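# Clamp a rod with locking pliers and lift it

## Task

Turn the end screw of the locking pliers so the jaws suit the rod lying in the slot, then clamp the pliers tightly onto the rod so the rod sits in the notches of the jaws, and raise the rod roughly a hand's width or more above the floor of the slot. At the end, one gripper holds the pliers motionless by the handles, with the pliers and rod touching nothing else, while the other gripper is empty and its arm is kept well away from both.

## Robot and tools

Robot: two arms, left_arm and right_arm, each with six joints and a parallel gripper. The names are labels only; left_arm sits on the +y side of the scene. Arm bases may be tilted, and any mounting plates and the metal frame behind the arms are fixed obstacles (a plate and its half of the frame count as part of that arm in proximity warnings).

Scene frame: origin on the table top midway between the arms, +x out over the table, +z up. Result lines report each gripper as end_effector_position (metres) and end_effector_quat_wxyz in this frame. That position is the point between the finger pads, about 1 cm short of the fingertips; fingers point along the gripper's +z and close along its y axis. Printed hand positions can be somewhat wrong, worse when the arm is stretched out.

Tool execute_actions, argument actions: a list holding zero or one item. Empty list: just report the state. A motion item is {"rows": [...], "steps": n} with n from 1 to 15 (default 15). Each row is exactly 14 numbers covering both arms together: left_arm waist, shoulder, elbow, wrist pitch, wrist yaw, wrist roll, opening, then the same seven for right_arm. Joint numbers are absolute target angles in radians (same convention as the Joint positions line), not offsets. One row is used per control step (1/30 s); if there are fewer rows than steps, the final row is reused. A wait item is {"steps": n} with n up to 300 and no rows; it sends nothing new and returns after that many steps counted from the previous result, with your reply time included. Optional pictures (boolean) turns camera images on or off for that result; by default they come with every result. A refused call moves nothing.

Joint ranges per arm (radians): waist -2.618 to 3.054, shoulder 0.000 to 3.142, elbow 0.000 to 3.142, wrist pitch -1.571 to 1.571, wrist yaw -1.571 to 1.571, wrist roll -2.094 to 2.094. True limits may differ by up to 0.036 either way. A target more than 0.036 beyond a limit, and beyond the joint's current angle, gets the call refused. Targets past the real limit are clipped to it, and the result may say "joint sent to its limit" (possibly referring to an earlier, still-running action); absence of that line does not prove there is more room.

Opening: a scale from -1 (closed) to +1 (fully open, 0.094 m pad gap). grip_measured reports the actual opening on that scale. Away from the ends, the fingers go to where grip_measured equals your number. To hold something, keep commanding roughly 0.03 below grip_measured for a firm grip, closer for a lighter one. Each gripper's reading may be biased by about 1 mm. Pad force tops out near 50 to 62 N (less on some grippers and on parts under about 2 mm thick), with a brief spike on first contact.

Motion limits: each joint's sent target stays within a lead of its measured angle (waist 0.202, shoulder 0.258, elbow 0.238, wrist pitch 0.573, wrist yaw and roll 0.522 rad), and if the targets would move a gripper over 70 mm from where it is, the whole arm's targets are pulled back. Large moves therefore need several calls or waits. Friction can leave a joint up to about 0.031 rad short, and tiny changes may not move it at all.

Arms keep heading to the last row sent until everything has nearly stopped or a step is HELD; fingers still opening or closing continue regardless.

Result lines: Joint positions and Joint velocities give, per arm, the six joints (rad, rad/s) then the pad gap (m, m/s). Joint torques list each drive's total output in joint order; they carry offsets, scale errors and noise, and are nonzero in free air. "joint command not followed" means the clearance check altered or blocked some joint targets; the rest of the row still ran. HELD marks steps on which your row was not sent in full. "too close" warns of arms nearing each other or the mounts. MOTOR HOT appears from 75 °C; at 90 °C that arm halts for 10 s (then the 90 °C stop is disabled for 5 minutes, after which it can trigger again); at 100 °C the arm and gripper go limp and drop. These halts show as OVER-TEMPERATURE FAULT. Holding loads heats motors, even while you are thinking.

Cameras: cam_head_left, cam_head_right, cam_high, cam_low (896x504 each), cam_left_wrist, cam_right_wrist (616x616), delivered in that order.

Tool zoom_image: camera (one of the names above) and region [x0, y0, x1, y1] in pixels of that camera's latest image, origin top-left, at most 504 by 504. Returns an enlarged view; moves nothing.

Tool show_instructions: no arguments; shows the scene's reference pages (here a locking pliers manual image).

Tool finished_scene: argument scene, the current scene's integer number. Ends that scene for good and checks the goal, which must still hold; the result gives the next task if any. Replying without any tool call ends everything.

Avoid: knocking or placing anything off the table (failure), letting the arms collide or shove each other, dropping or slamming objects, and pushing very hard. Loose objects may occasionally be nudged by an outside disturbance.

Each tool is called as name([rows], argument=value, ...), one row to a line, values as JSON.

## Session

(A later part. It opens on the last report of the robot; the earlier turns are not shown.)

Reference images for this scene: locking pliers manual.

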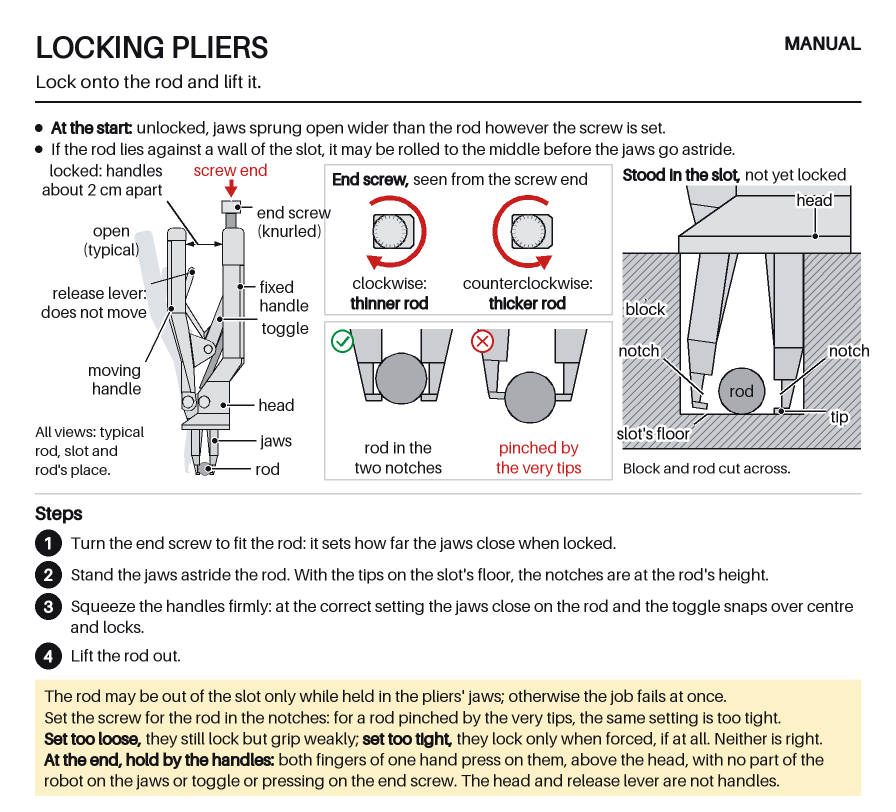

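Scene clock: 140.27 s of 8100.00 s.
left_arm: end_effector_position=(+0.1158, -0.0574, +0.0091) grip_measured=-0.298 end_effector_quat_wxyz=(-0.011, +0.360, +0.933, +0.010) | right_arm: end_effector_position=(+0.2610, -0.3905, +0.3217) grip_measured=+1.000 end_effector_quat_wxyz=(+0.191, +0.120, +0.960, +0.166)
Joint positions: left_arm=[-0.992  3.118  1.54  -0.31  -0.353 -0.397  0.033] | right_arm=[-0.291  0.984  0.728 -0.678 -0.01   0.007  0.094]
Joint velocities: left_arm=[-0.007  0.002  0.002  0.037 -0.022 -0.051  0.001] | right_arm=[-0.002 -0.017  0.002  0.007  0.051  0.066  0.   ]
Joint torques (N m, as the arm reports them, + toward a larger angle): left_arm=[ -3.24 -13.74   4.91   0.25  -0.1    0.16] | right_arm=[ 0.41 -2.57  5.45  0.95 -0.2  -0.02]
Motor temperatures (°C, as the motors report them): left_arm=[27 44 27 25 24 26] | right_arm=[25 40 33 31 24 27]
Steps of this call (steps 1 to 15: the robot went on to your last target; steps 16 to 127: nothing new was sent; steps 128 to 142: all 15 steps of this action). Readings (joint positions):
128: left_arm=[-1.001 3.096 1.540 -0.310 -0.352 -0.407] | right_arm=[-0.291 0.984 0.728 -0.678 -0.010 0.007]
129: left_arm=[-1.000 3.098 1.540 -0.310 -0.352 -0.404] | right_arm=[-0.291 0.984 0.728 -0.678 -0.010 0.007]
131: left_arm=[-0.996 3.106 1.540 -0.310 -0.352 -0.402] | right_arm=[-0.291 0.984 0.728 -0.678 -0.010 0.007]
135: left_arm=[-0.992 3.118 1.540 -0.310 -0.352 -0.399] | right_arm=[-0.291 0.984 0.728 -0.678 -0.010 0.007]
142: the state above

On the table approximately. Relax the shoulder and close.

execute_actions([
  {"rows":[[-0.99,3.105,1.545,-0.31,-0.355,-0.39,-0.4,-0.3,1.0,0.7,-0.7,0,0,1],[-0.99,3.105,1.545,-0.31,-0.355,-0.39,-0.45,-0.3,1.0,0.7,-0.7,0,0,1],[-0.99,3.105,1.545,-0.31,-0.355,-0.39,-0.5,-0.3,1.0,0.7,-0.7,0,0,1],[-0.99,3.105,1.545,-0.31,-0.355,-0.39,-0.55,-0.3,1.0,0.7,-0.7,0,0,1],[-0.99,3.105,1.545,-0.31,-0.355,-0.39,-0.6,-0.3,1.0,0.7,-0.7,0,0,1],[-0.99,3.105,1.545,-0.31,-0.355,-0.39,-0.63,-0.3,1.0,0.7,-0.7,0,0,1],[-0.99,3.105,1.545,-0.31,-0.355,-0.39,-0.66,-0.3,1.0,0.7,-0.7,0,0,1],[-0.99,3.105,1.545,-0.31,-0.355,-0.39,-0.68,-0.3,1.0,0.7,-0.7,0,0,1],[-0.99,3.105,1.545,-0.31,-0.355,-0.39,-0.7,-0.3,1.0,0.7,-0.7,0,0,1],[-0.99,3.105,1.545,-0.31,-0.355,-0.39,-0.71,-0.3,1.0,0.7,-0.7,0,0,1],[-0.99,3.105,1.545,-0.31,-0.355,-0.39,-0.72,-0.3,1.0,0.7,-0.7,0,0,1],[-0.99,3.105,1.545,-0.31,-0.355,-0.39,-0.73,-0.3,1.0,0.7,-0.7,0,0,1],[-0.99,3.105,1.545,-0.31,-0.355,-0.39,-0.745,-0.3,1.0,0.7,-0.7,0,0,1]],"steps":15},
])

Scene clock: 150.93 s of 8100.00 s.
left_arm: end_effector_position=(+0.1162, -0.0578, +0.0096) grip_measured=-0.726 end_effector_quat_wxyz=(-0.010, +0.361, +0.933, +0.009) | right_arm: end_effector_position=(+0.2610, -0.3905, +0.3217) grip_measured=+1.000 end_effector_quat_wxyz=(+0.191, +0.120, +0.960, +0.166)
Joint positions: left_arm=[-0.992  3.117  1.54  -0.31  -0.353 -0.395  0.013] | right_arm=[-0.291  0.984  0.728 -0.678 -0.01   0.007  0.094]
Joint velocities: left_arm=[-0.007  0.012 -0.017 -0.037 -0.139  0.007 -0.   ] | right_arm=[ 0.007 -0.002  0.002  0.051 -0.022 -0.007  0.   ]
Joint torques (N m, as the arm reports them, + toward a larger angle): left_arm=[ -4.13 -16.49   4.29   0.34  -0.04   0.15] | right_arm=[ 0.56 -2.62  5.51  0.95 -0.16 -0.02]
Motor temperatures (°C, as the motors report them): left_arm=[27 45 27 25 24 26] | right_arm=[25 39 33 31 24 27]
Steps of this call (steps 1 to 15: the robot went on to your last target; steps 16 to 305: nothing new was sent; steps 306 to 320: all 15 steps of this action). Readings (joint positions):
306: left_arm=[-0.992 3.118 1.540 -0.310 -0.353 -0.396] | right_arm=[-0.291 0.984 0.728 -0.678 -0.010 0.007]
307: left_arm=[-0.992 3.118 1.540 -0.310 -0.353 -0.396] | right_arm=[-0.291 0.984 0.728 -0.678 -0.010 0.007]
309: left_arm=[-0.992 3.118 1.540 -0.310 -0.353 -0.396] | right_arm=[-0.291 0.984 0.728 -0.678 -0.010 0.007]
313: left_arm=[-0.992 3.118 1.540 -0.310 -0.353 -0.396] | right_arm=[-0.291 0.984 0.728 -0.678 -0.010 0.007]
320: the state above

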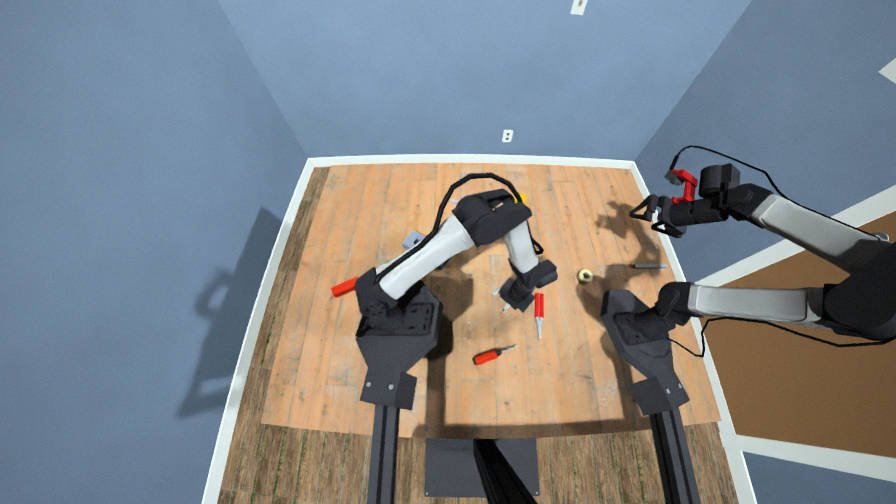

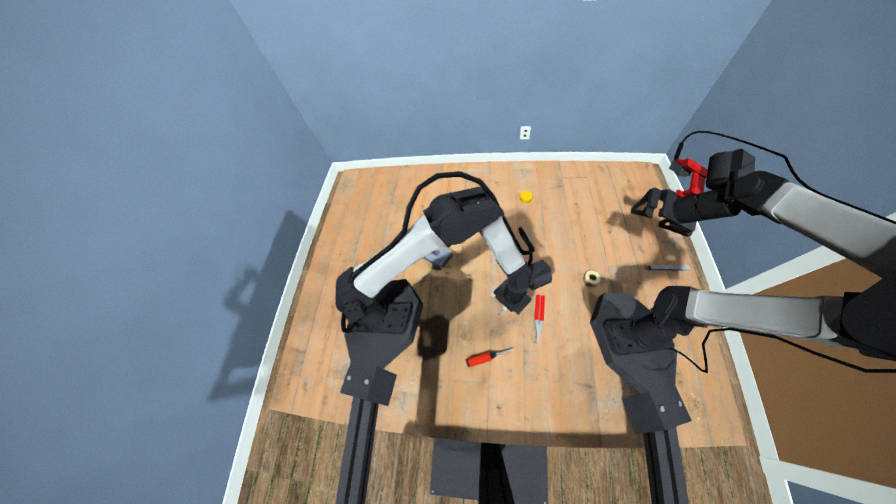

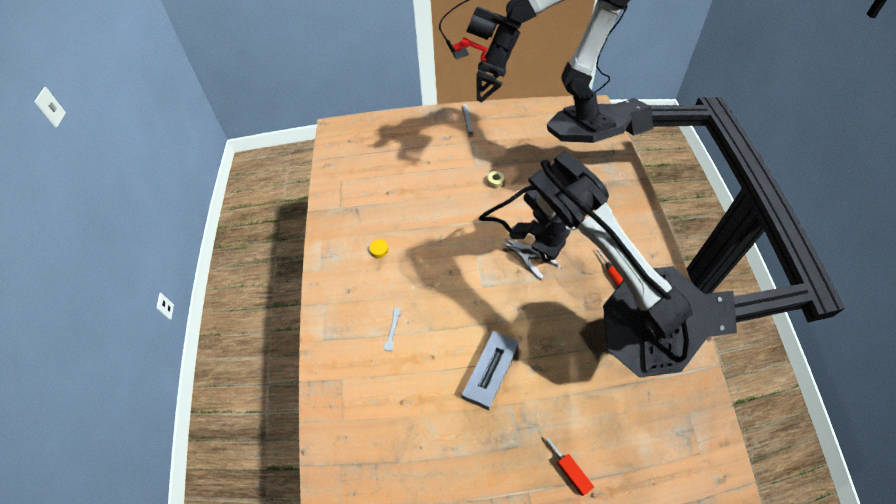

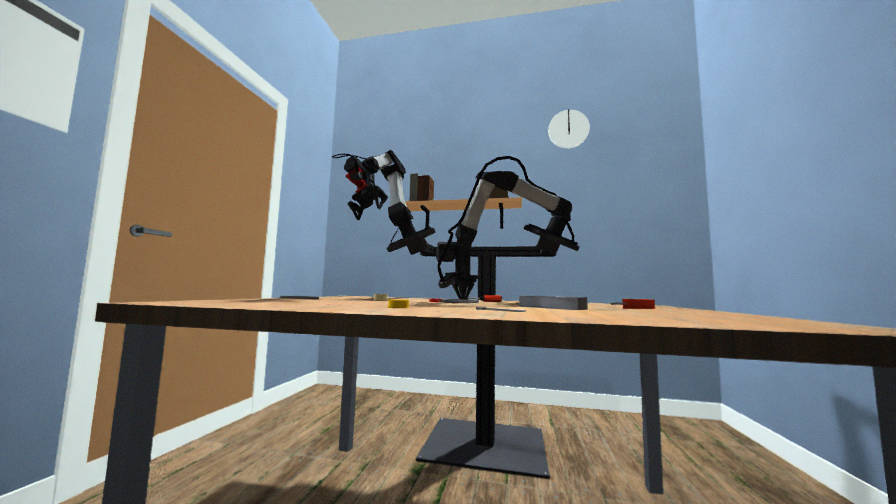

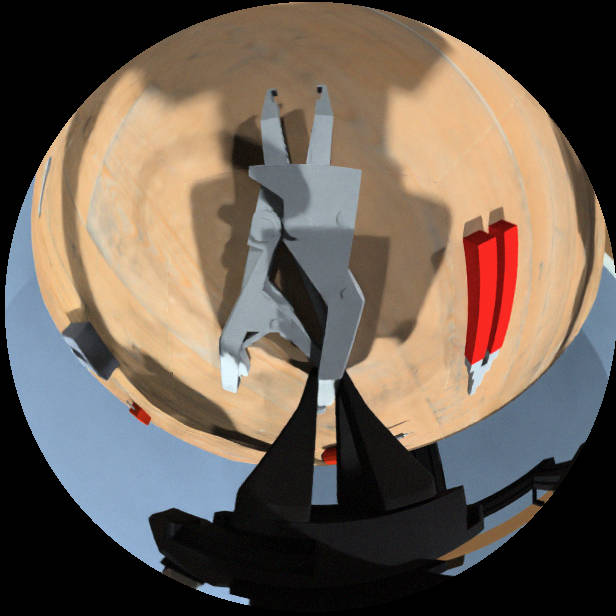

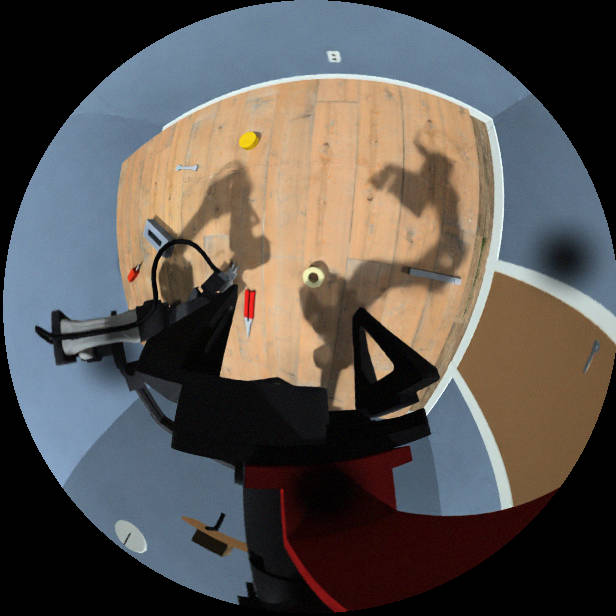

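execute_actions([
  {"rows":[[-0.995,3.09,1.53,-0.315,-0.355,-0.39,-0.755,-0.3,1.0,0.7,-0.7,0,0,1],[-1.0,3.075,1.52,-0.32,-0.355,-0.39,-0.755,-0.3,1.0,0.7,-0.7,0,0,1],[-1.0,3.06,1.51,-0.325,-0.355,-0.39,-0.755,-0.3,1.0,0.7,-0.7,0,0,1],[-1.0,3.045,1.5,-0.33,-0.355,-0.39,-0.755,-0.3,1.0,0.7,-0.7,0,0,1],[-1.0,3.03,1.49,-0.335,-0.355,-0.39,-0.755,-0.3,1.0,0.7,-0.7,0,0,1],[-1.0,3.015,1.48,-0.34,-0.355,-0.39,-0.755,-0.3,1.0,0.7,-0.7,0,0,1],[-0.99,3.0,1.47,-0.345,-0.355,-0.39,-0.755,-0.3,1.0,0.7,-0.7,0,0,1],[-0.98,2.985,1.47,-0.35,-0.36,-0.38,-0.755,-0.3,1.0,0.7,-0.7,0,0,1],[-0.96,2.97,1.48,-0.36,-0.365,-0.36,-0.755,-0.3,1.0,0.7,-0.7,0,0,1],[-0.93,2.96,1.49,-0.365,-0.37,-0.33,-0.755,-0.3,1.0,0.7,-0.7,0,0,1],[-0.9,2.95,1.5,-0.37,-0.378,-0.3,-0.755,-0.3,1.0,0.7,-0.7,0,0,1],[-0.87,2.94,1.51,-0.375,-0.386,-0.27,-0.755,-0.3,1.0,0.7,-0.7,0,0,1],[-0.84,2.93,1.52,-0.38,-0.393,-0.24,-0.755,-0.3,1.0,0.7,-0.7,0,0,1],[-0.81,2.92,1.53,-0.385,-0.4,-0.21,-0.755,-0.3,1.0,0.7,-0.7,0,0,1],[-0.78,2.91,1.54,-0.39,-0.407,-0.18,-0.755,-0.3,1.0,0.7,-0.7,0,0,1]],"steps":15},
], pictures=false)

execute_actions([
  {"rows":[[-0.75,2.9,1.55,-0.395,-0.413,-0.15,-0.755,-0.3,1.0,0.7,-0.7,0,0,1],[-0.72,2.893,1.56,-0.4,-0.42,-0.12,-0.755,-0.3,1.0,0.7,-0.7,0,0,1],[-0.69,2.886,1.57,-0.405,-0.426,-0.09,-0.755,-0.3,1.0,0.7,-0.7,0,0,1],[-0.66,2.879,1.58,-0.41,-0.432,-0.05,-0.755,-0.3,1.0,0.7,-0.7,0,0,1],[-0.63,2.872,1.59,-0.415,-0.438,-0.02,-0.755,-0.3,1.0,0.7,-0.7,0,0,1],[-0.6,2.865,1.6,-0.42,-0.443,0.01,-0.755,-0.3,1.0,0.7,-0.7,0,0,1],[-0.57,2.858,1.61,-0.425,-0.448,0.04,-0.755,-0.3,1.0,0.7,-0.7,0,0,1],[-0.54,2.851,1.62,-0.43,-0.452,0.07,-0.755,-0.3,1.0,0.7,-0.7,0,0,1],[-0.515,2.845,1.63,-0.433,-0.455,0.1,-0.755,-0.3,1.0,0.7,-0.7,0,0,1],[-0.495,2.84,1.635,-0.435,-0.458,0.125,-0.755,-0.3,1.0,0.7,-0.7,0,0,1],[-0.482,2.838,1.638,-0.435,-0.458,0.138,-0.755,-0.3,1.0,0.7,-0.7,0,0,1]],"steps":15},
], pictures=false)

execute_actions([
  {"steps":15},
])

Scene clock: 183.67 s of 8100.00 s.
left_arm: end_effector_position=(+0.1814, -0.0534, +0.0530) grip_measured=-0.727 end_effector_quat_wxyz=(-0.001, +0.343, +0.939, -0.015) | right_arm: end_effector_position=(+0.2610, -0.3905, +0.3217) grip_measured=+1.000 end_effector_quat_wxyz=(+0.191, +0.120, +0.960, +0.166)
Joint positions: left_arm=[-0.864  2.939  1.507 -0.361 -0.363 -0.285  0.013] | right_arm=[-0.291  0.984  0.728 -0.678 -0.01   0.007  0.094]
Joint velocities: left_arm=[ 0.979 -0.252  0.256 -0.11  -0.154  0.637  0.001] | right_arm=[-0.007 -0.012 -0.022  0.022 -0.007 -0.11   0.   ]
Joint torques (N m, as the arm reports them, + toward a larger angle): left_arm=[ -3.05 -16.68   5.95   0.35  -0.25   0.14] | right_arm=[ 0.35 -2.47  5.54  0.99 -0.17 -0.04]
Motor temperatures (°C, as the motors report them): left_arm=[28 49 27 25 24 26] | right_arm=[25 38 33 30 24 27]
Steps of this call (steps 1 to 15: the robot went on to your last target; steps 16 to 967: nothing new was sent; steps 968 to 982: all 15 steps of this action). Readings (joint positions):
968: left_arm=[-0.992 3.116 1.540 -0.310 -0.353 -0.395] | right_arm=[-0.291 0.984 0.728 -0.678 -0.010 0.007]
969: left_arm=[-0.992 3.113 1.539 -0.312 -0.353 -0.395] | right_arm=[-0.291 0.984 0.728 -0.678 -0.010 0.007]
971: left_arm=[-0.992 3.095 1.527 -0.314 -0.353 -0.395] | right_arm=[-0.291 0.984 0.728 -0.678 -0.010 0.007]
975: left_arm=[-0.992 3.030 1.493 -0.329 -0.353 -0.394] | right_arm=[-0.291 0.984 0.728 -0.678 -0.010 0.007]
982: the state above

Scene clock: 184.17 s of 8100.00 s.
left_arm: end_effector_position=(+0.3315, +0.0343, +0.0422) grip_measured=-0.727 end_effector_quat_wxyz=(+0.007, +0.314, +0.949, +0.001) | right_arm: end_effector_position=(+0.2610, -0.3905, +0.3217) grip_measured=+1.000 end_effector_quat_wxyz=(+0.191, +0.120, +0.960, +0.166)
Joint positions: left_arm=[-0.465  2.84   1.626 -0.406 -0.453  0.085  0.013] | right_arm=[-0.291  0.984  0.728 -0.678 -0.01   0.007  0.094]
Joint velocities: left_arm=[ 0.066 -0.012 -0.012 -0.125 -0.037  0.242  0.001] | right_arm=[ 0.007 -0.007 -0.002 -0.007 -0.037  0.007  0.   ]
Joint torques (N m, as the arm reports them, + toward a larger angle): left_arm=[ -7.74 -15.58   5.57   0.16   0.08   0.17] | right_arm=[ 0.33 -2.51  5.54  1.02 -0.17 -0.02]
Motor temperatures (°C, as the motors report them): left_arm=[28 49 27 25 24 26] | right_arm=[25 38 33 30 24 27]
Steps of this call (steps 1 to 15: all 15 steps of this action). Readings (joint positions):
1: left_arm=[-0.828 2.930 1.516 -0.364 -0.369 -0.261] | right_arm=[-0.291 0.984 0.728 -0.678 -0.010 0.007]
2: left_arm=[-0.792 2.921 1.526 -0.368 -0.375 -0.235] | right_arm=[-0.291 0.984 0.728 -0.678 -0.010 0.007]
4: left_arm=[-0.722 2.904 1.547 -0.376 -0.390 -0.181] | right_arm=[-0.291 0.984 0.728 -0.678 -0.010 0.007]
8: left_arm=[-0.599 2.873 1.589 -0.392 -0.417 -0.062] | right_arm=[-0.291 0.984 0.728 -0.678 -0.010 0.007]
15: the state above

Scene clock: 184.67 s of 8100.00 s.
left_arm: end_effector_position=(+0.3271, +0.0350, +0.0432) grip_measured=-0.727 end_effector_quat_wxyz=(-0.001, +0.342, +0.940, +0.004) | right_arm: end_effector_position=(+0.2610, -0.3905, +0.3217) grip_measured=+1.000 end_effector_quat_wxyz=(+0.191, +0.120, +0.960, +0.166)
Joint positions: left_arm=[-0.471  2.84   1.626 -0.426 -0.455  0.13   0.013] | right_arm=[-0.291  0.984  0.728 -0.678 -0.01   0.007  0.094]
Joint velocities: left_arm=[-0.002 -0.007 -0.012 -0.051  0.066  0.037 -0.   ] | right_arm=[ 0.007 -0.007 -0.002  0.066  0.007 -0.066  0.   ]
Joint torques (N m, as the arm reports them, + toward a larger angle): left_arm=[ -6.82 -15.6    5.53   0.28  -0.01   0.16] | right_arm=[ 0.46 -2.54  5.6   0.98 -0.15 -0.04]
Motor temperatures (°C, as the motors report them): left_arm=[28 49 27 25 24 26] | right_arm=[25 38 33 30 24 27]
Steps of this call (steps 1 to 15: the robot went on to your last target). Readings (joint positions):
1: left_arm=[-0.464 2.840 1.626 -0.408 -0.455 0.094] | right_arm=[-0.291 0.984 0.728 -0.678 -0.010 0.007]
2: left_arm=[-0.466 2.840 1.626 -0.411 -0.455 0.102] | right_arm=[-0.291 0.984 0.728 -0.678 -0.010 0.007]
4: left_arm=[-0.469 2.840 1.626 -0.419 -0.455 0.113] | right_arm=[-0.291 0.984 0.728 -0.678 -0.010 0.007]
8: left_arm=[-0.471 2.840 1.626 -0.424 -0.455 0.124] | right_arm=[-0.291 0.984 0.728 -0.678 -0.010 0.007]
15: the state above

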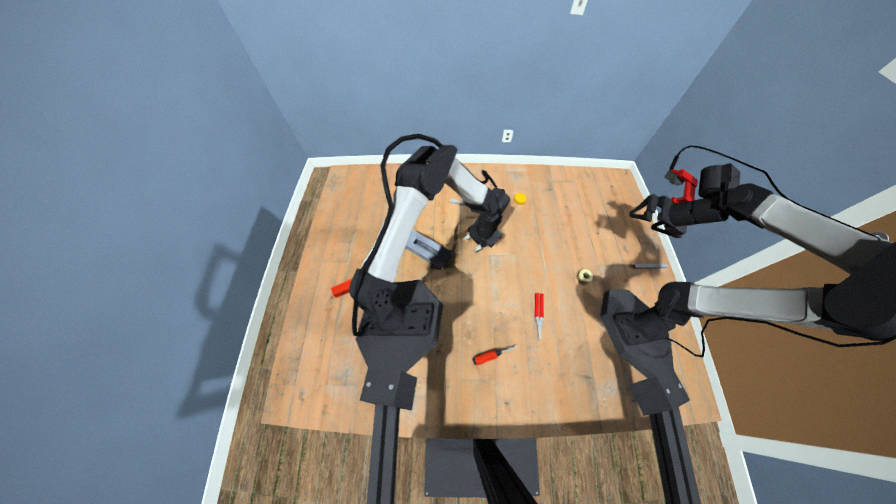

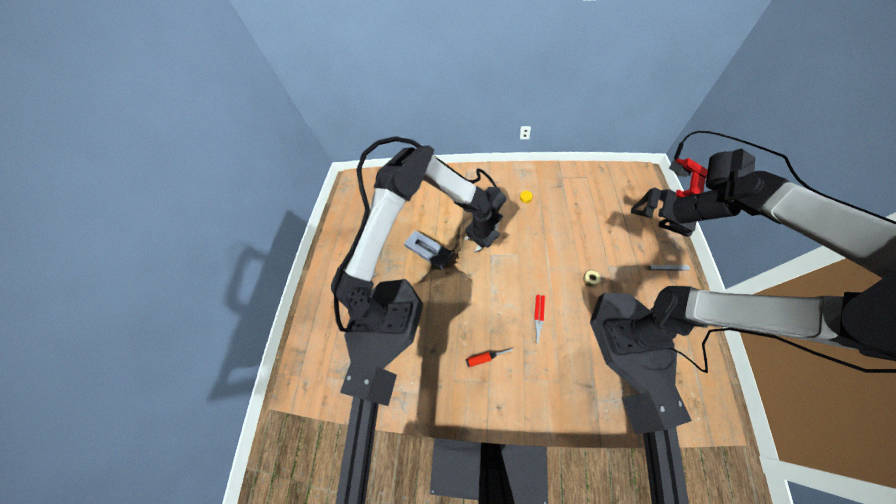

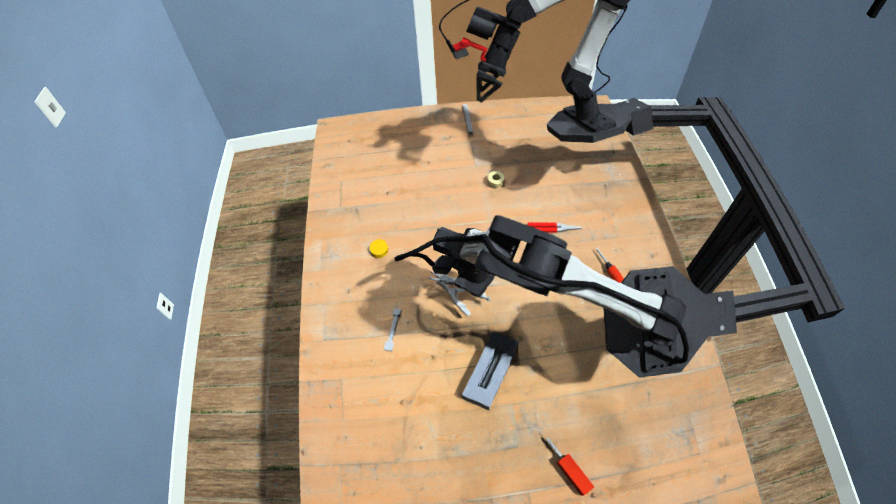

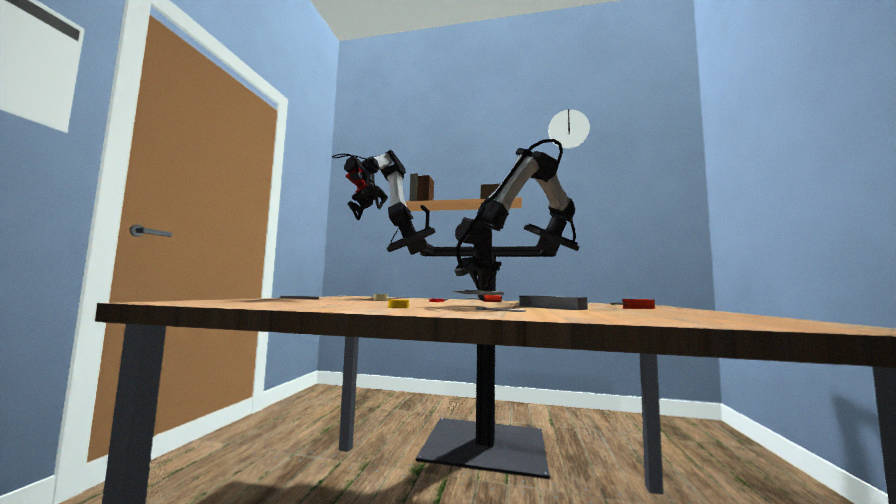

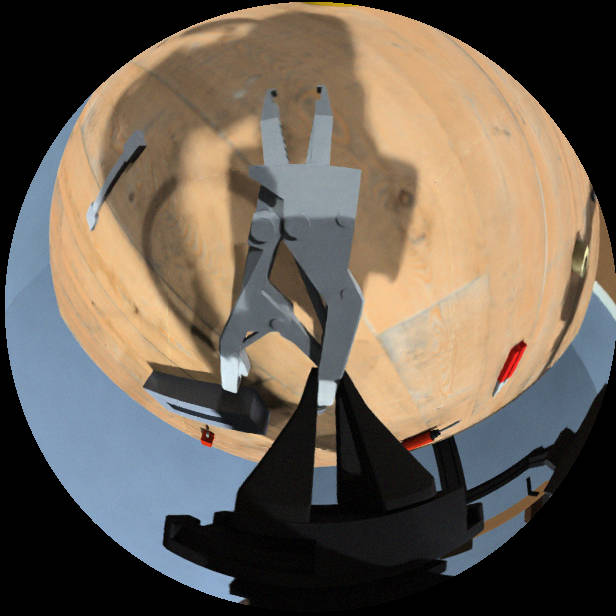

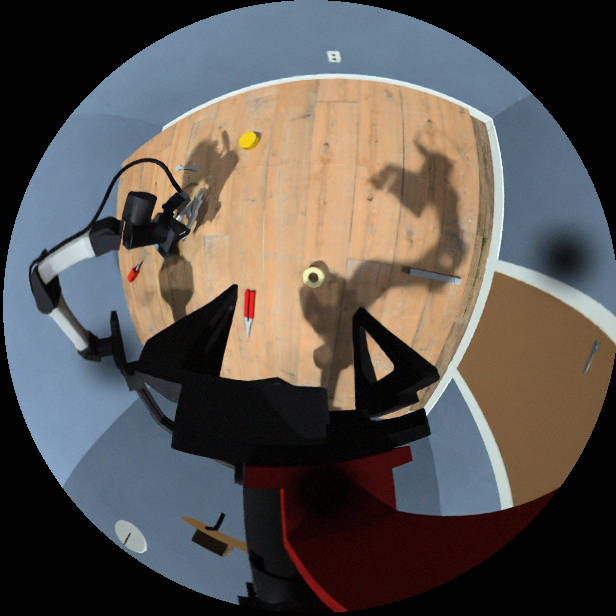

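execute_actions([
  {"rows":[[-0.475,2.862,1.63,-0.42,-0.458,0.135,-0.755,-0.3,1.0,0.7,-0.7,0,0,1],[-0.475,2.87,1.63,-0.413,-0.458,0.135,-0.755,-0.3,1.0,0.7,-0.7,0,0,1],[-0.475,2.878,1.63,-0.406,-0.458,0.135,-0.755,-0.3,1.0,0.7,-0.7,0,0,1],[-0.475,2.886,1.63,-0.4,-0.458,0.135,-0.755,-0.3,1.0,0.7,-0.7,0,0,1],[-0.475,2.894,1.63,-0.394,-0.458,0.135,-0.755,-0.3,1.0,0.7,-0.7,0,0,1],[-0.475,2.901,1.63,-0.388,-0.458,0.135,-0.755,-0.3,1.0,0.7,-0.7,0,0,1],[-0.475,2.908,1.63,-0.382,-0.458,0.135,-0.755,-0.3,1.0,0.7,-0.7,0,0,1],[-0.475,2.914,1.63,-0.376,-0.458,0.135,-0.755,-0.3,1.0,0.7,-0.7,0,0,1],[-0.475,2.919,1.63,-0.37,-0.458,0.135,-0.755,-0.3,1.0,0.7,-0.7,0,0,1],[-0.475,2.923,1.63,-0.367,-0.458,0.135,-0.755,-0.3,1.0,0.7,-0.7,0,0,1],[-0.475,2.926,1.63,-0.365,-0.458,0.135,-0.755,-0.3,1.0,0.7,-0.7,0,0,1]],"steps":15},
], pictures=false)

execute_actions([
  {"steps":10},
], pictures=false)

Scene clock: 198.47 s of 8100.00 s.
left_arm: end_effector_position=(+0.3012, +0.0347, +0.0138) grip_measured=-0.727 end_effector_quat_wxyz=(-0.023, +0.353, +0.935, +0.009) | right_arm: end_effector_position=(+0.2610, -0.3905, +0.3217) grip_measured=+1.000 end_effector_quat_wxyz=(+0.191, +0.120, +0.960, +0.166)
Joint positions: left_arm=[-0.471  2.923  1.626 -0.393 -0.455  0.132  0.013] | right_arm=[-0.291  0.984  0.728 -0.678 -0.01   0.007  0.094]
Joint velocities: left_arm=[-0.012 -0.012  0.002  0.051  0.022  0.037  0.001] | right_arm=[-0.002 -0.007 -0.022  0.007 -0.007 -0.037  0.   ]
Joint torques (N m, as the arm reports them, + toward a larger angle): left_arm=[ -6.19 -14.87   4.32   0.54  -0.04   0.13] | right_arm=[ 0.44 -2.59  5.64  0.98 -0.19 -0.02]
Motor temperatures (°C, as the motors report them): left_arm=[28 49 27 25 24 26] | right_arm=[25 38 33 30 24 27]
Steps of this call (steps 1 to 15: the robot went on to your last target; steps 16 to 399: nothing new was sent; steps 400 to 414: all 15 steps of this action). Readings (joint positions):
400: left_arm=[-0.471 2.841 1.626 -0.427 -0.455 0.132] | right_arm=[-0.291 0.984 0.728 -0.678 -0.010 0.007]
401: left_arm=[-0.471 2.842 1.626 -0.425 -0.455 0.132] | right_arm=[-0.291 0.984 0.728 -0.678 -0.010 0.007]
403: left_arm=[-0.471 2.851 1.626 -0.421 -0.455 0.132] | right_arm=[-0.291 0.984 0.728 -0.678 -0.010 0.007]
407: left_arm=[-0.471 2.886 1.626 -0.406 -0.455 0.132] | right_arm=[-0.291 0.984 0.728 -0.678 -0.010 0.007]
414: the state above

Scene clock: 198.80 s of 8100.00 s.
left_arm: end_effector_position=(+0.3035, +0.0331, +0.0137) grip_measured=-0.727 end_effector_quat_wxyz=(-0.018, +0.350, +0.936, +0.008) | right_arm: end_effector_position=(+0.2610, -0.3905, +0.3217) grip_measured=+1.000 end_effector_quat_wxyz=(+0.191, +0.120, +0.960, +0.166)
Joint positions: left_arm=[-0.471  2.923  1.626 -0.381 -0.455  0.132  0.013] | right_arm=[-0.291  0.984  0.728 -0.678 -0.01   0.007  0.094]
Joint velocities: left_arm=[-0.002 -0.002 -0.007 -0.007 -0.095 -0.037 -0.001] | right_arm=[ 0.002  0.012 -0.012 -0.022 -0.007 -0.051  0.   ]
Joint torques (N m, as the arm reports them, + toward a larger angle): left_arm=[ -6.21 -14.92   4.31   0.46  -0.01   0.13] | right_arm=[ 0.41 -2.67  5.47  0.97 -0.18 -0.09]
Motor temperatures (°C, as the motors report them): left_arm=[28 49 27 25 24 26] | right_arm=[25 38 33 30 24 27]
Steps of this call (steps 1 to 10: the robot went on to your last target). Readings (joint positions):
1: left_arm=[-0.471 2.923 1.626 -0.392 -0.455 0.132] | right_arm=[-0.291 0.984 0.728 -0.678 -0.010 0.007]
2: left_arm=[-0.471 2.923 1.626 -0.389 -0.455 0.132] | right_arm=[-0.291 0.984 0.728 -0.678 -0.010 0.007]
4: left_arm=[-0.471 2.923 1.626 -0.385 -0.455 0.132] | right_arm=[-0.291 0.984 0.728 -0.678 -0.010 0.007]
8: left_arm=[-0.471 2.923 1.626 -0.382 -0.455 0.132] | right_arm=[-0.291 0.984 0.728 -0.678 -0.010 0.007]
10: the state above

execute_actions([
  {"rows":[[-0.475,2.947,1.63,-0.352,-0.458,0.135,-0.755,-0.3,1.0,0.7,-0.7,0,0,1]],"steps":15},
], pictures=false)

Scene clock: 202.33 s of 8100.00 s.
left_arm: end_effector_position=(+0.3028, +0.0317, +0.0103) grip_measured=-0.727 end_effector_quat_wxyz=(-0.015, +0.349, +0.937, +0.007) | right_arm: end_effector_position=(+0.2610, -0.3905, +0.3217) grip_measured=+1.000 end_effector_quat_wxyz=(+0.191, +0.120, +0.960, +0.166)
Joint positions: left_arm=[-0.471  2.932  1.626 -0.365 -0.455  0.132  0.013] | right_arm=[-0.291  0.984  0.728 -0.678 -0.01   0.007  0.094]
Joint velocities: left_arm=[ 0.002  0.007 -0.017  0.007 -0.051 -0.051 -0.   ] | right_arm=[-0.022 -0.017  0.002  0.007 -0.007  0.007  0.   ]
Joint torques (N m, as the arm reports them, + toward a larger angle): left_arm=[ -6.18 -13.81   4.28   0.47  -0.02   0.13] | right_arm=[ 0.41 -2.46  5.56  0.94 -0.16 -0.07]
Motor temperatures (°C, as the motors report them): left_arm=[29 49 27 25 24 26] | right_arm=[25 38 33 30 24 27]
Steps of this call (steps 1 to 30: the robot went on to your last target; steps 31 to 91: nothing new was sent; steps 92 to 106: all 15 steps of this action). Readings (joint positions):
92: left_arm=[-0.471 2.924 1.626 -0.379 -0.455 0.132] | right_arm=[-0.291 0.984 0.728 -0.678 -0.010 0.007]
93: left_arm=[-0.471 2.926 1.626 -0.375 -0.455 0.132] | right_arm=[-0.291 0.984 0.728 -0.678 -0.010 0.007]
95: left_arm=[-0.471 2.930 1.626 -0.371 -0.455 0.132] | right_arm=[-0.291 0.984 0.728 -0.678 -0.010 0.007]
99: left_arm=[-0.471 2.932 1.626 -0.367 -0.455 0.132] | right_arm=[-0.291 0.984 0.728 -0.678 -0.010 0.007]
106: the state above

execute_actions([
  {"rows":[[-0.472,2.932,1.627,-0.365,-0.456,0.133,-0.72,-0.3,1.0,0.7,-0.7,0,0,1],[-0.472,2.932,1.627,-0.365,-0.456,0.133,-0.7,-0.3,1.0,0.7,-0.7,0,0,1],[-0.472,2.932,1.627,-0.365,-0.456,0.133,-0.66,-0.3,1.0,0.7,-0.7,0,0,1],[-0.472,2.932,1.627,-0.365,-0.456,0.133,-0.58,-0.3,1.0,0.7,-0.7,0,0,1],[-0.472,2.932,1.627,-0.365,-0.456,0.133,-0.48,-0.3,1.0,0.7,-0.7,0,0,1],[-0.472,2.932,1.627,-0.365,-0.456,0.133,-0.4,-0.3,1.0,0.7,-0.7,0,0,1],[-0.472,2.91,1.6,-0.365,-0.456,0.133,-0.35,-0.3,1.0,0.7,-0.7,0,0,1],[-0.478,2.89,1.58,-0.365,-0.456,0.133,-0.35,-0.3,1.0,0.7,-0.7,0,0,1],[-0.484,2.87,1.56,-0.365,-0.456,0.133,-0.35,-0.3,1.0,0.7,-0.7,0,0,1],[-0.49,2.85,1.54,-0.365,-0.456,0.133,-0.35,-0.3,1.0,0.7,-0.7,0,0,1],[-0.496,2.82,1.51,-0.365,-0.456,0.133,-0.35,-0.3,1.0,0.7,-0.7,0,0,1],[-0.5,2.79,1.48,-0.365,-0.456,0.133,-0.35,-0.3,1.0,0.7,-0.7,0,0,1],[-0.5,2.76,1.45,-0.36,-0.45,0.133,-0.35,-0.3,1.0,0.7,-0.7,0,0,1],[-0.5,2.73,1.42,-0.34,-0.45,0.14,-0.35,-0.3,1.0,0.7,-0.7,0,0,1],[-0.5,2.7,1.39,-0.3,-0.44,0.15,-0.35,-0.3,1.0,0.7,-0.7,0,0,1]],"steps":15},
], pictures=false)

execute_actions([
  {"rows":[[-0.49,2.68,1.36,-0.22,-0.42,0.17,-0.35,-0.3,1.0,0.7,-0.7,0,0,1],[-0.48,2.67,1.33,-0.13,-0.4,0.2,-0.35,-0.3,1.0,0.7,-0.7,0,0,1],[-0.47,2.67,1.3,-0.04,-0.38,0.22,-0.35,-0.3,1.0,0.7,-0.7,0,0,1],[-0.46,2.67,1.26,0.05,-0.36,0.25,-0.35,-0.3,1.0,0.7,-0.7,0,0,1],[-0.45,2.67,1.22,0.14,-0.34,0.27,-0.35,-0.3,1.0,0.7,-0.7,0,0,1],[-0.44,2.67,1.18,0.23,-0.32,0.3,-0.35,-0.3,1.0,0.7,-0.7,0,0,1],[-0.43,2.67,1.14,0.32,-0.3,0.32,-0.35,-0.3,1.0,0.7,-0.7,0,0,1],[-0.42,2.67,1.1,0.41,-0.28,0.35,-0.35,-0.3,1.0,0.7,-0.7,0,0,1],[-0.415,2.67,1.06,0.5,-0.26,0.37,-0.35,-0.3,1.0,0.7,-0.7,0,0,1],[-0.41,2.68,1.02,0.59,-0.24,0.4,-0.35,-0.3,1.0,0.7,-0.7,0,0,1],[-0.405,2.69,0.98,0.68,-0.22,0.42,-0.35,-0.3,1.0,0.7,-0.7,0,0,1],[-0.4,2.7,0.94,0.77,-0.2,0.44,-0.35,-0.3,1.0,0.7,-0.7,0,0,1],[-0.395,2.71,0.9,0.86,-0.18,0.46,-0.35,-0.3,1.0,0.7,-0.7,0,0,1],[-0.39,2.72,0.87,0.95,-0.16,0.48,-0.35,-0.3,1.0,0.7,-0.7,0,0,1],[-0.385,2.73,0.85,1.04,-0.15,0.49,-0.35,-0.3,1.0,0.7,-0.7,0,0,1]],"steps":15},
], pictures=false)

execute_actions([
  {"rows":[[-0.38,2.74,0.84,1.1,-0.147,0.493,-0.35,-0.3,1.0,0.7,-0.7,0,0,1],[-0.38,2.75,0.83,1.15,-0.147,0.493,-0.35,-0.3,1.0,0.7,-0.7,0,0,1],[-0.38,2.76,0.83,1.19,-0.147,0.493,-0.35,-0.3,1.0,0.7,-0.7,0,0,1],[-0.38,2.77,0.83,1.225,-0.147,0.493,-0.35,-0.3,1.0,0.7,-0.7,0,0,1],[-0.38,2.78,0.83,1.225,-0.147,0.493,-0.35,-0.3,1.0,0.7,-0.7,0,0,1],[-0.38,2.79,0.83,1.225,-0.147,0.493,-0.35,-0.3,1.0,0.7,-0.7,0,0,1],[-0.38,2.805,0.83,1.225,-0.147,0.493,-0.35,-0.3,1.0,0.7,-0.7,0,0,1],[-0.38,2.82,0.83,1.225,-0.147,0.493,-0.35,-0.3,1.0,0.7,-0.7,0,0,1],[-0.38,2.84,0.83,1.225,-0.147,0.493,-0.35,-0.3,1.0,0.7,-0.7,0,0,1],[-0.38,2.86,0.83,1.225,-0.147,0.493,-0.35,-0.3,1.0,0.7,-0.7,0,0,1],[-0.38,2.875,0.83,1.225,-0.147,0.493,-0.35,-0.3,1.0,0.7,-0.7,0,0,1],[-0.38,2.89,0.83,1.225,-0.147,0.493,-0.35,-0.3,1.0,0.7,-0.7,0,0,1],[-0.38,2.9,0.83,1.225,-0.147,0.493,-0.35,-0.3,1.0,0.7,-0.7,0,0,1]],"steps":15},
], pictures=false)

execute_actions([
  {"steps":20},
])

Scene clock: 243.23 s of 8100.00 s.
left_arm: end_effector_position=(+0.2991, +0.0478, +0.0513) grip_measured=-0.352 end_effector_quat_wxyz=(-0.006, +0.356, +0.935, +0.005) | right_arm: end_effector_position=(+0.2610, -0.3905, +0.3217) grip_measured=+1.000 end_effector_quat_wxyz=(+0.191, +0.120, +0.960, +0.166)
Joint positions: left_arm=[-0.49   2.762  1.456 -0.354 -0.454  0.134  0.03 ] | right_arm=[-0.291  0.984  0.728 -0.678 -0.01   0.007  0.094]
Joint velocities: left_arm=[-0.085 -0.926 -0.852  0.242  0.066  0.066  0.   ] | right_arm=[ 0.012 -0.012 -0.002  0.066  0.037  0.081  0.   ]
Joint torques (N m, as the arm reports them, + toward a larger angle): left_arm=[ -5.98 -15.12   2.99   0.49   0.07   0.13] | right_arm=[ 0.37 -2.71  5.48  1.01 -0.17 -0.02]
Motor temperatures (°C, as the motors report them): left_arm=[29 48 27 25 24 26] | right_arm=[24 37 34 30 24 27]
Steps of this call (steps 1 to 15: the robot went on to your last target; steps 16 to 1212: nothing new was sent; steps 1213 to 1227: all 15 steps of this action). Readings (joint positions):
1213: left_arm=[-0.471 2.932 1.626 -0.365 -0.455 0.132] | right_arm=[-0.291 0.984 0.728 -0.678 -0.010 0.007]
1214: left_arm=[-0.471 2.932 1.626 -0.365 -0.455 0.132] | right_arm=[-0.291 0.984 0.728 -0.678 -0.010 0.007]
1216: left_arm=[-0.471 2.932 1.626 -0.365 -0.455 0.132] | right_arm=[-0.291 0.984 0.728 -0.678 -0.010 0.007]
1220: left_arm=[-0.471 2.926 1.619 -0.364 -0.455 0.132] | right_arm=[-0.291 0.984 0.728 -0.678 -0.010 0.007]
1227: the state above

Scene clock: 243.73 s of 8100.00 s.
left_arm: end_effector_position=(+0.2955, +0.0435, +0.0485) grip_measured=-0.352 end_effector_quat_wxyz=(+0.221, +0.345, +0.905, -0.115) | right_arm: end_effector_position=(+0.2610, -0.3905, +0.3217) grip_measured=+1.000 end_effector_quat_wxyz=(+0.191, +0.120, +0.960, +0.166)
Joint positions: left_arm=[-0.404  2.696  0.913  0.664 -0.234  0.403  0.03 ] | right_arm=[-0.291  0.984  0.728 -0.678 -0.01   0.007  0.094]
Joint velocities: left_arm=[ 0.095  0.393 -0.95   2.381  0.476  0.549  0.   ] | right_arm=[-0.002 -0.007 -0.002  0.081 -0.051 -0.081  0.   ]
Joint torques (N m, as the arm reports them, + toward a larger angle): left_arm=[ -3.85 -10.96   1.54   1.4    0.25   0.18] | right_arm=[ 0.43 -2.52  5.54  0.92 -0.17 -0.06]
Motor temperatures (°C, as the motors report them): left_arm=[29 48 27 25 24 26] | right_arm=[24 37 34 30 24 27]
Steps of this call (steps 1 to 15: all 15 steps of this action). Readings (joint positions):
1: left_arm=[-0.493 2.731 1.426 -0.337 -0.450 0.139] | right_arm=[-0.291 0.984 0.728 -0.678 -0.010 0.007]
2: left_arm=[-0.493 2.703 1.397 -0.305 -0.443 0.148] | right_arm=[-0.291 0.984 0.728 -0.678 -0.010 0.007]
4: left_arm=[-0.489 2.666 1.343 -0.199 -0.423 0.175] | right_arm=[-0.291 0.984 0.728 -0.678 -0.010 0.007]
8: left_arm=[-0.461 2.652 1.199 0.097 -0.360 0.252] | right_arm=[-0.291 0.984 0.728 -0.678 -0.010 0.007]
15: the state above

Scene clock: 244.23 s of 8100.00 s.
left_arm: end_effector_position=(+0.3009, +0.0298, +0.0506) grip_measured=-0.352 end_effector_quat_wxyz=(+0.356, +0.327, +0.865, -0.136) | right_arm: end_effector_position=(+0.2610, -0.3905, +0.3217) grip_measured=+1.000 end_effector_quat_wxyz=(+0.191, +0.120, +0.960, +0.166)
Joint positions: left_arm=[-0.395  2.88   0.842  1.204 -0.156  0.484  0.03 ] | right_arm=[-0.291  0.984  0.728 -0.678 -0.01   0.007  0.094]
Joint velocities: left_arm=[ 0.002  0.335 -0.012 -0.022  0.037 -0.022 -0.001] | right_arm=[-0.002 -0.002  0.002 -0.022 -0.066  0.066  0.   ]
Joint torques (N m, as the arm reports them, + toward a larger angle): left_arm=[ -3.56 -11.59  -0.48   1.92   0.31   0.2 ] | right_arm=[ 0.36 -2.48  5.42  0.98 -0.14 -0.03]
Motor temperatures (°C, as the motors report them): left_arm=[29 48 27 25 24 26] | right_arm=[24 37 34 30 24 27]
Steps of this call (steps 1 to 15: all 15 steps of this action). Readings (joint positions):
1: left_arm=[-0.401 2.709 0.885 0.742 -0.218 0.420] | right_arm=[-0.291 0.984 0.728 -0.678 -0.010 0.007]
2: left_arm=[-0.398 2.723 0.864 0.815 -0.205 0.433] | right_arm=[-0.291 0.984 0.728 -0.678 -0.010 0.007]
4: left_arm=[-0.395 2.747 0.844 0.942 -0.187 0.453] | right_arm=[-0.291 0.984 0.728 -0.678 -0.010 0.007]
8: left_arm=[-0.395 2.775 0.842 1.113 -0.167 0.473] | right_arm=[-0.291 0.984 0.728 -0.678 -0.010 0.007]
15: the state above

Scene clock: 244.90 s of 8100.00 s.
left_arm: end_effector_position=(+0.2989, +0.0294, +0.0489) grip_measured=-0.352 end_effector_quat_wxyz=(+0.359, +0.327, +0.863, -0.136) | right_arm: end_effector_position=(+0.2610, -0.3905, +0.3217) grip_measured=+1.000 end_effector_quat_wxyz=(+0.191, +0.120, +0.960, +0.166)
Joint positions: left_arm=[-0.395  2.894  0.842  1.222 -0.154  0.487  0.03 ] | right_arm=[-0.291  0.984  0.728 -0.678 -0.01   0.007  0.094]
Joint velocities: left_arm=[ 0.002 -0.002 -0.012 -0.007  0.007 -0.022  0.002] | right_arm=[ 0.017  0.002  0.007 -0.037 -0.037 -0.037  0.   ]
Joint torques (N m, as the arm reports them, + toward a larger angle): left_arm=[ -3.56 -10.86  -0.54   1.74   0.32   0.17] | right_arm=[ 0.4  -2.52  5.58  0.98 -0.16 -0.03]
Motor temperatures (°C, as the motors report them): left_arm=[29 48 27 26 24 26] | right_arm=[24 37 34 30 24 27]
Steps of this call (steps 1 to 20: the robot went on to your last target). Readings (joint positions):
1: left_arm=[-0.395 2.889 0.842 1.204 -0.156 0.484] | right_arm=[-0.291 0.984 0.728 -0.678 -0.010 0.007]
2: left_arm=[-0.395 2.893 0.842 1.204 -0.156 0.485] | right_arm=[-0.291 0.984 0.728 -0.678 -0.010 0.007]
4: left_arm=[-0.395 2.894 0.842 1.207 -0.155 0.486] | right_arm=[-0.291 0.984 0.728 -0.678 -0.010 0.007]
8: left_arm=[-0.395 2.894 0.842 1.217 -0.154 0.486] | right_arm=[-0.291 0.984 0.728 -0.678 -0.010 0.007]
20: the state above

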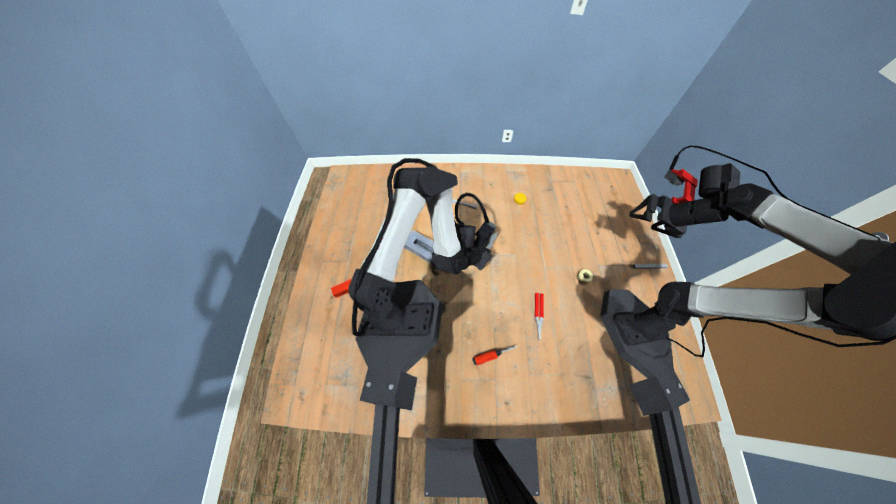

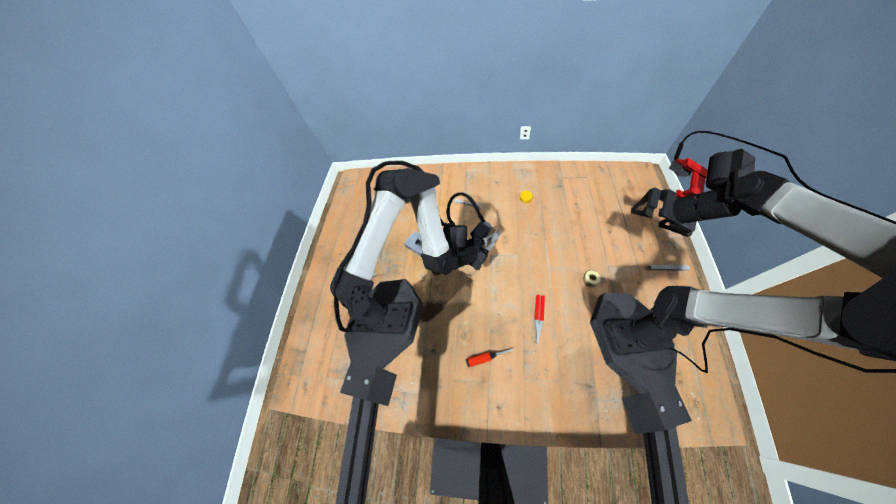

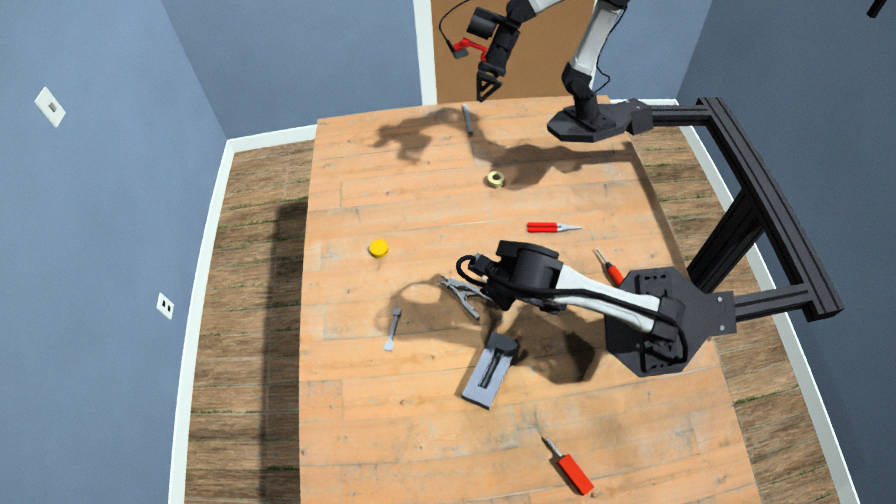

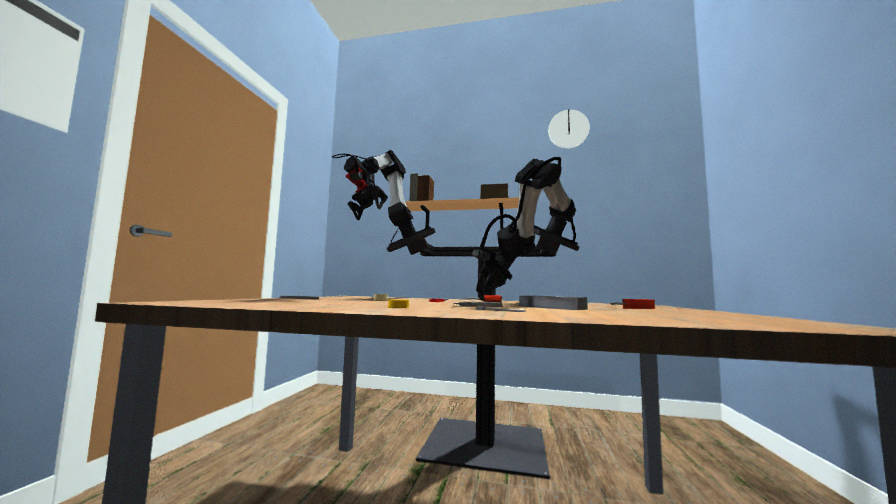

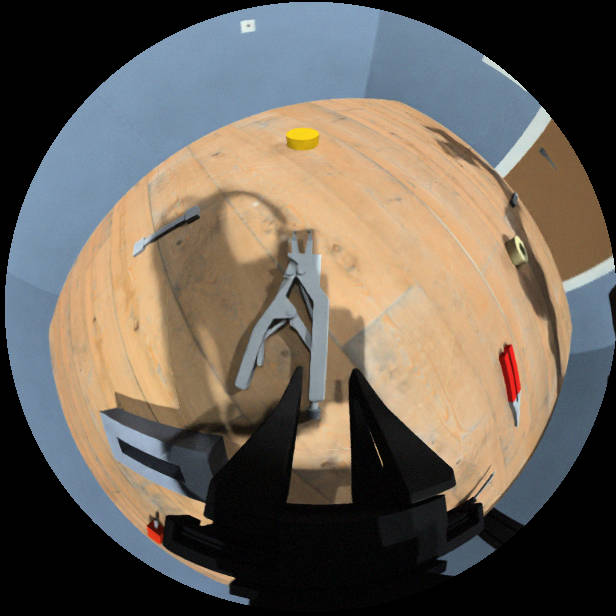

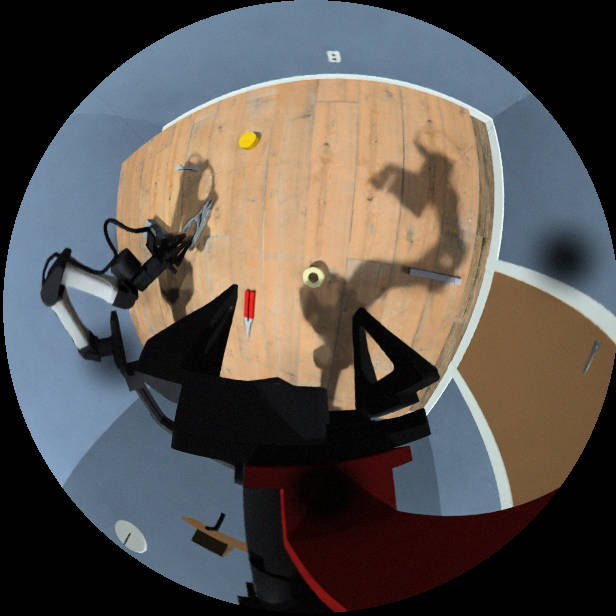

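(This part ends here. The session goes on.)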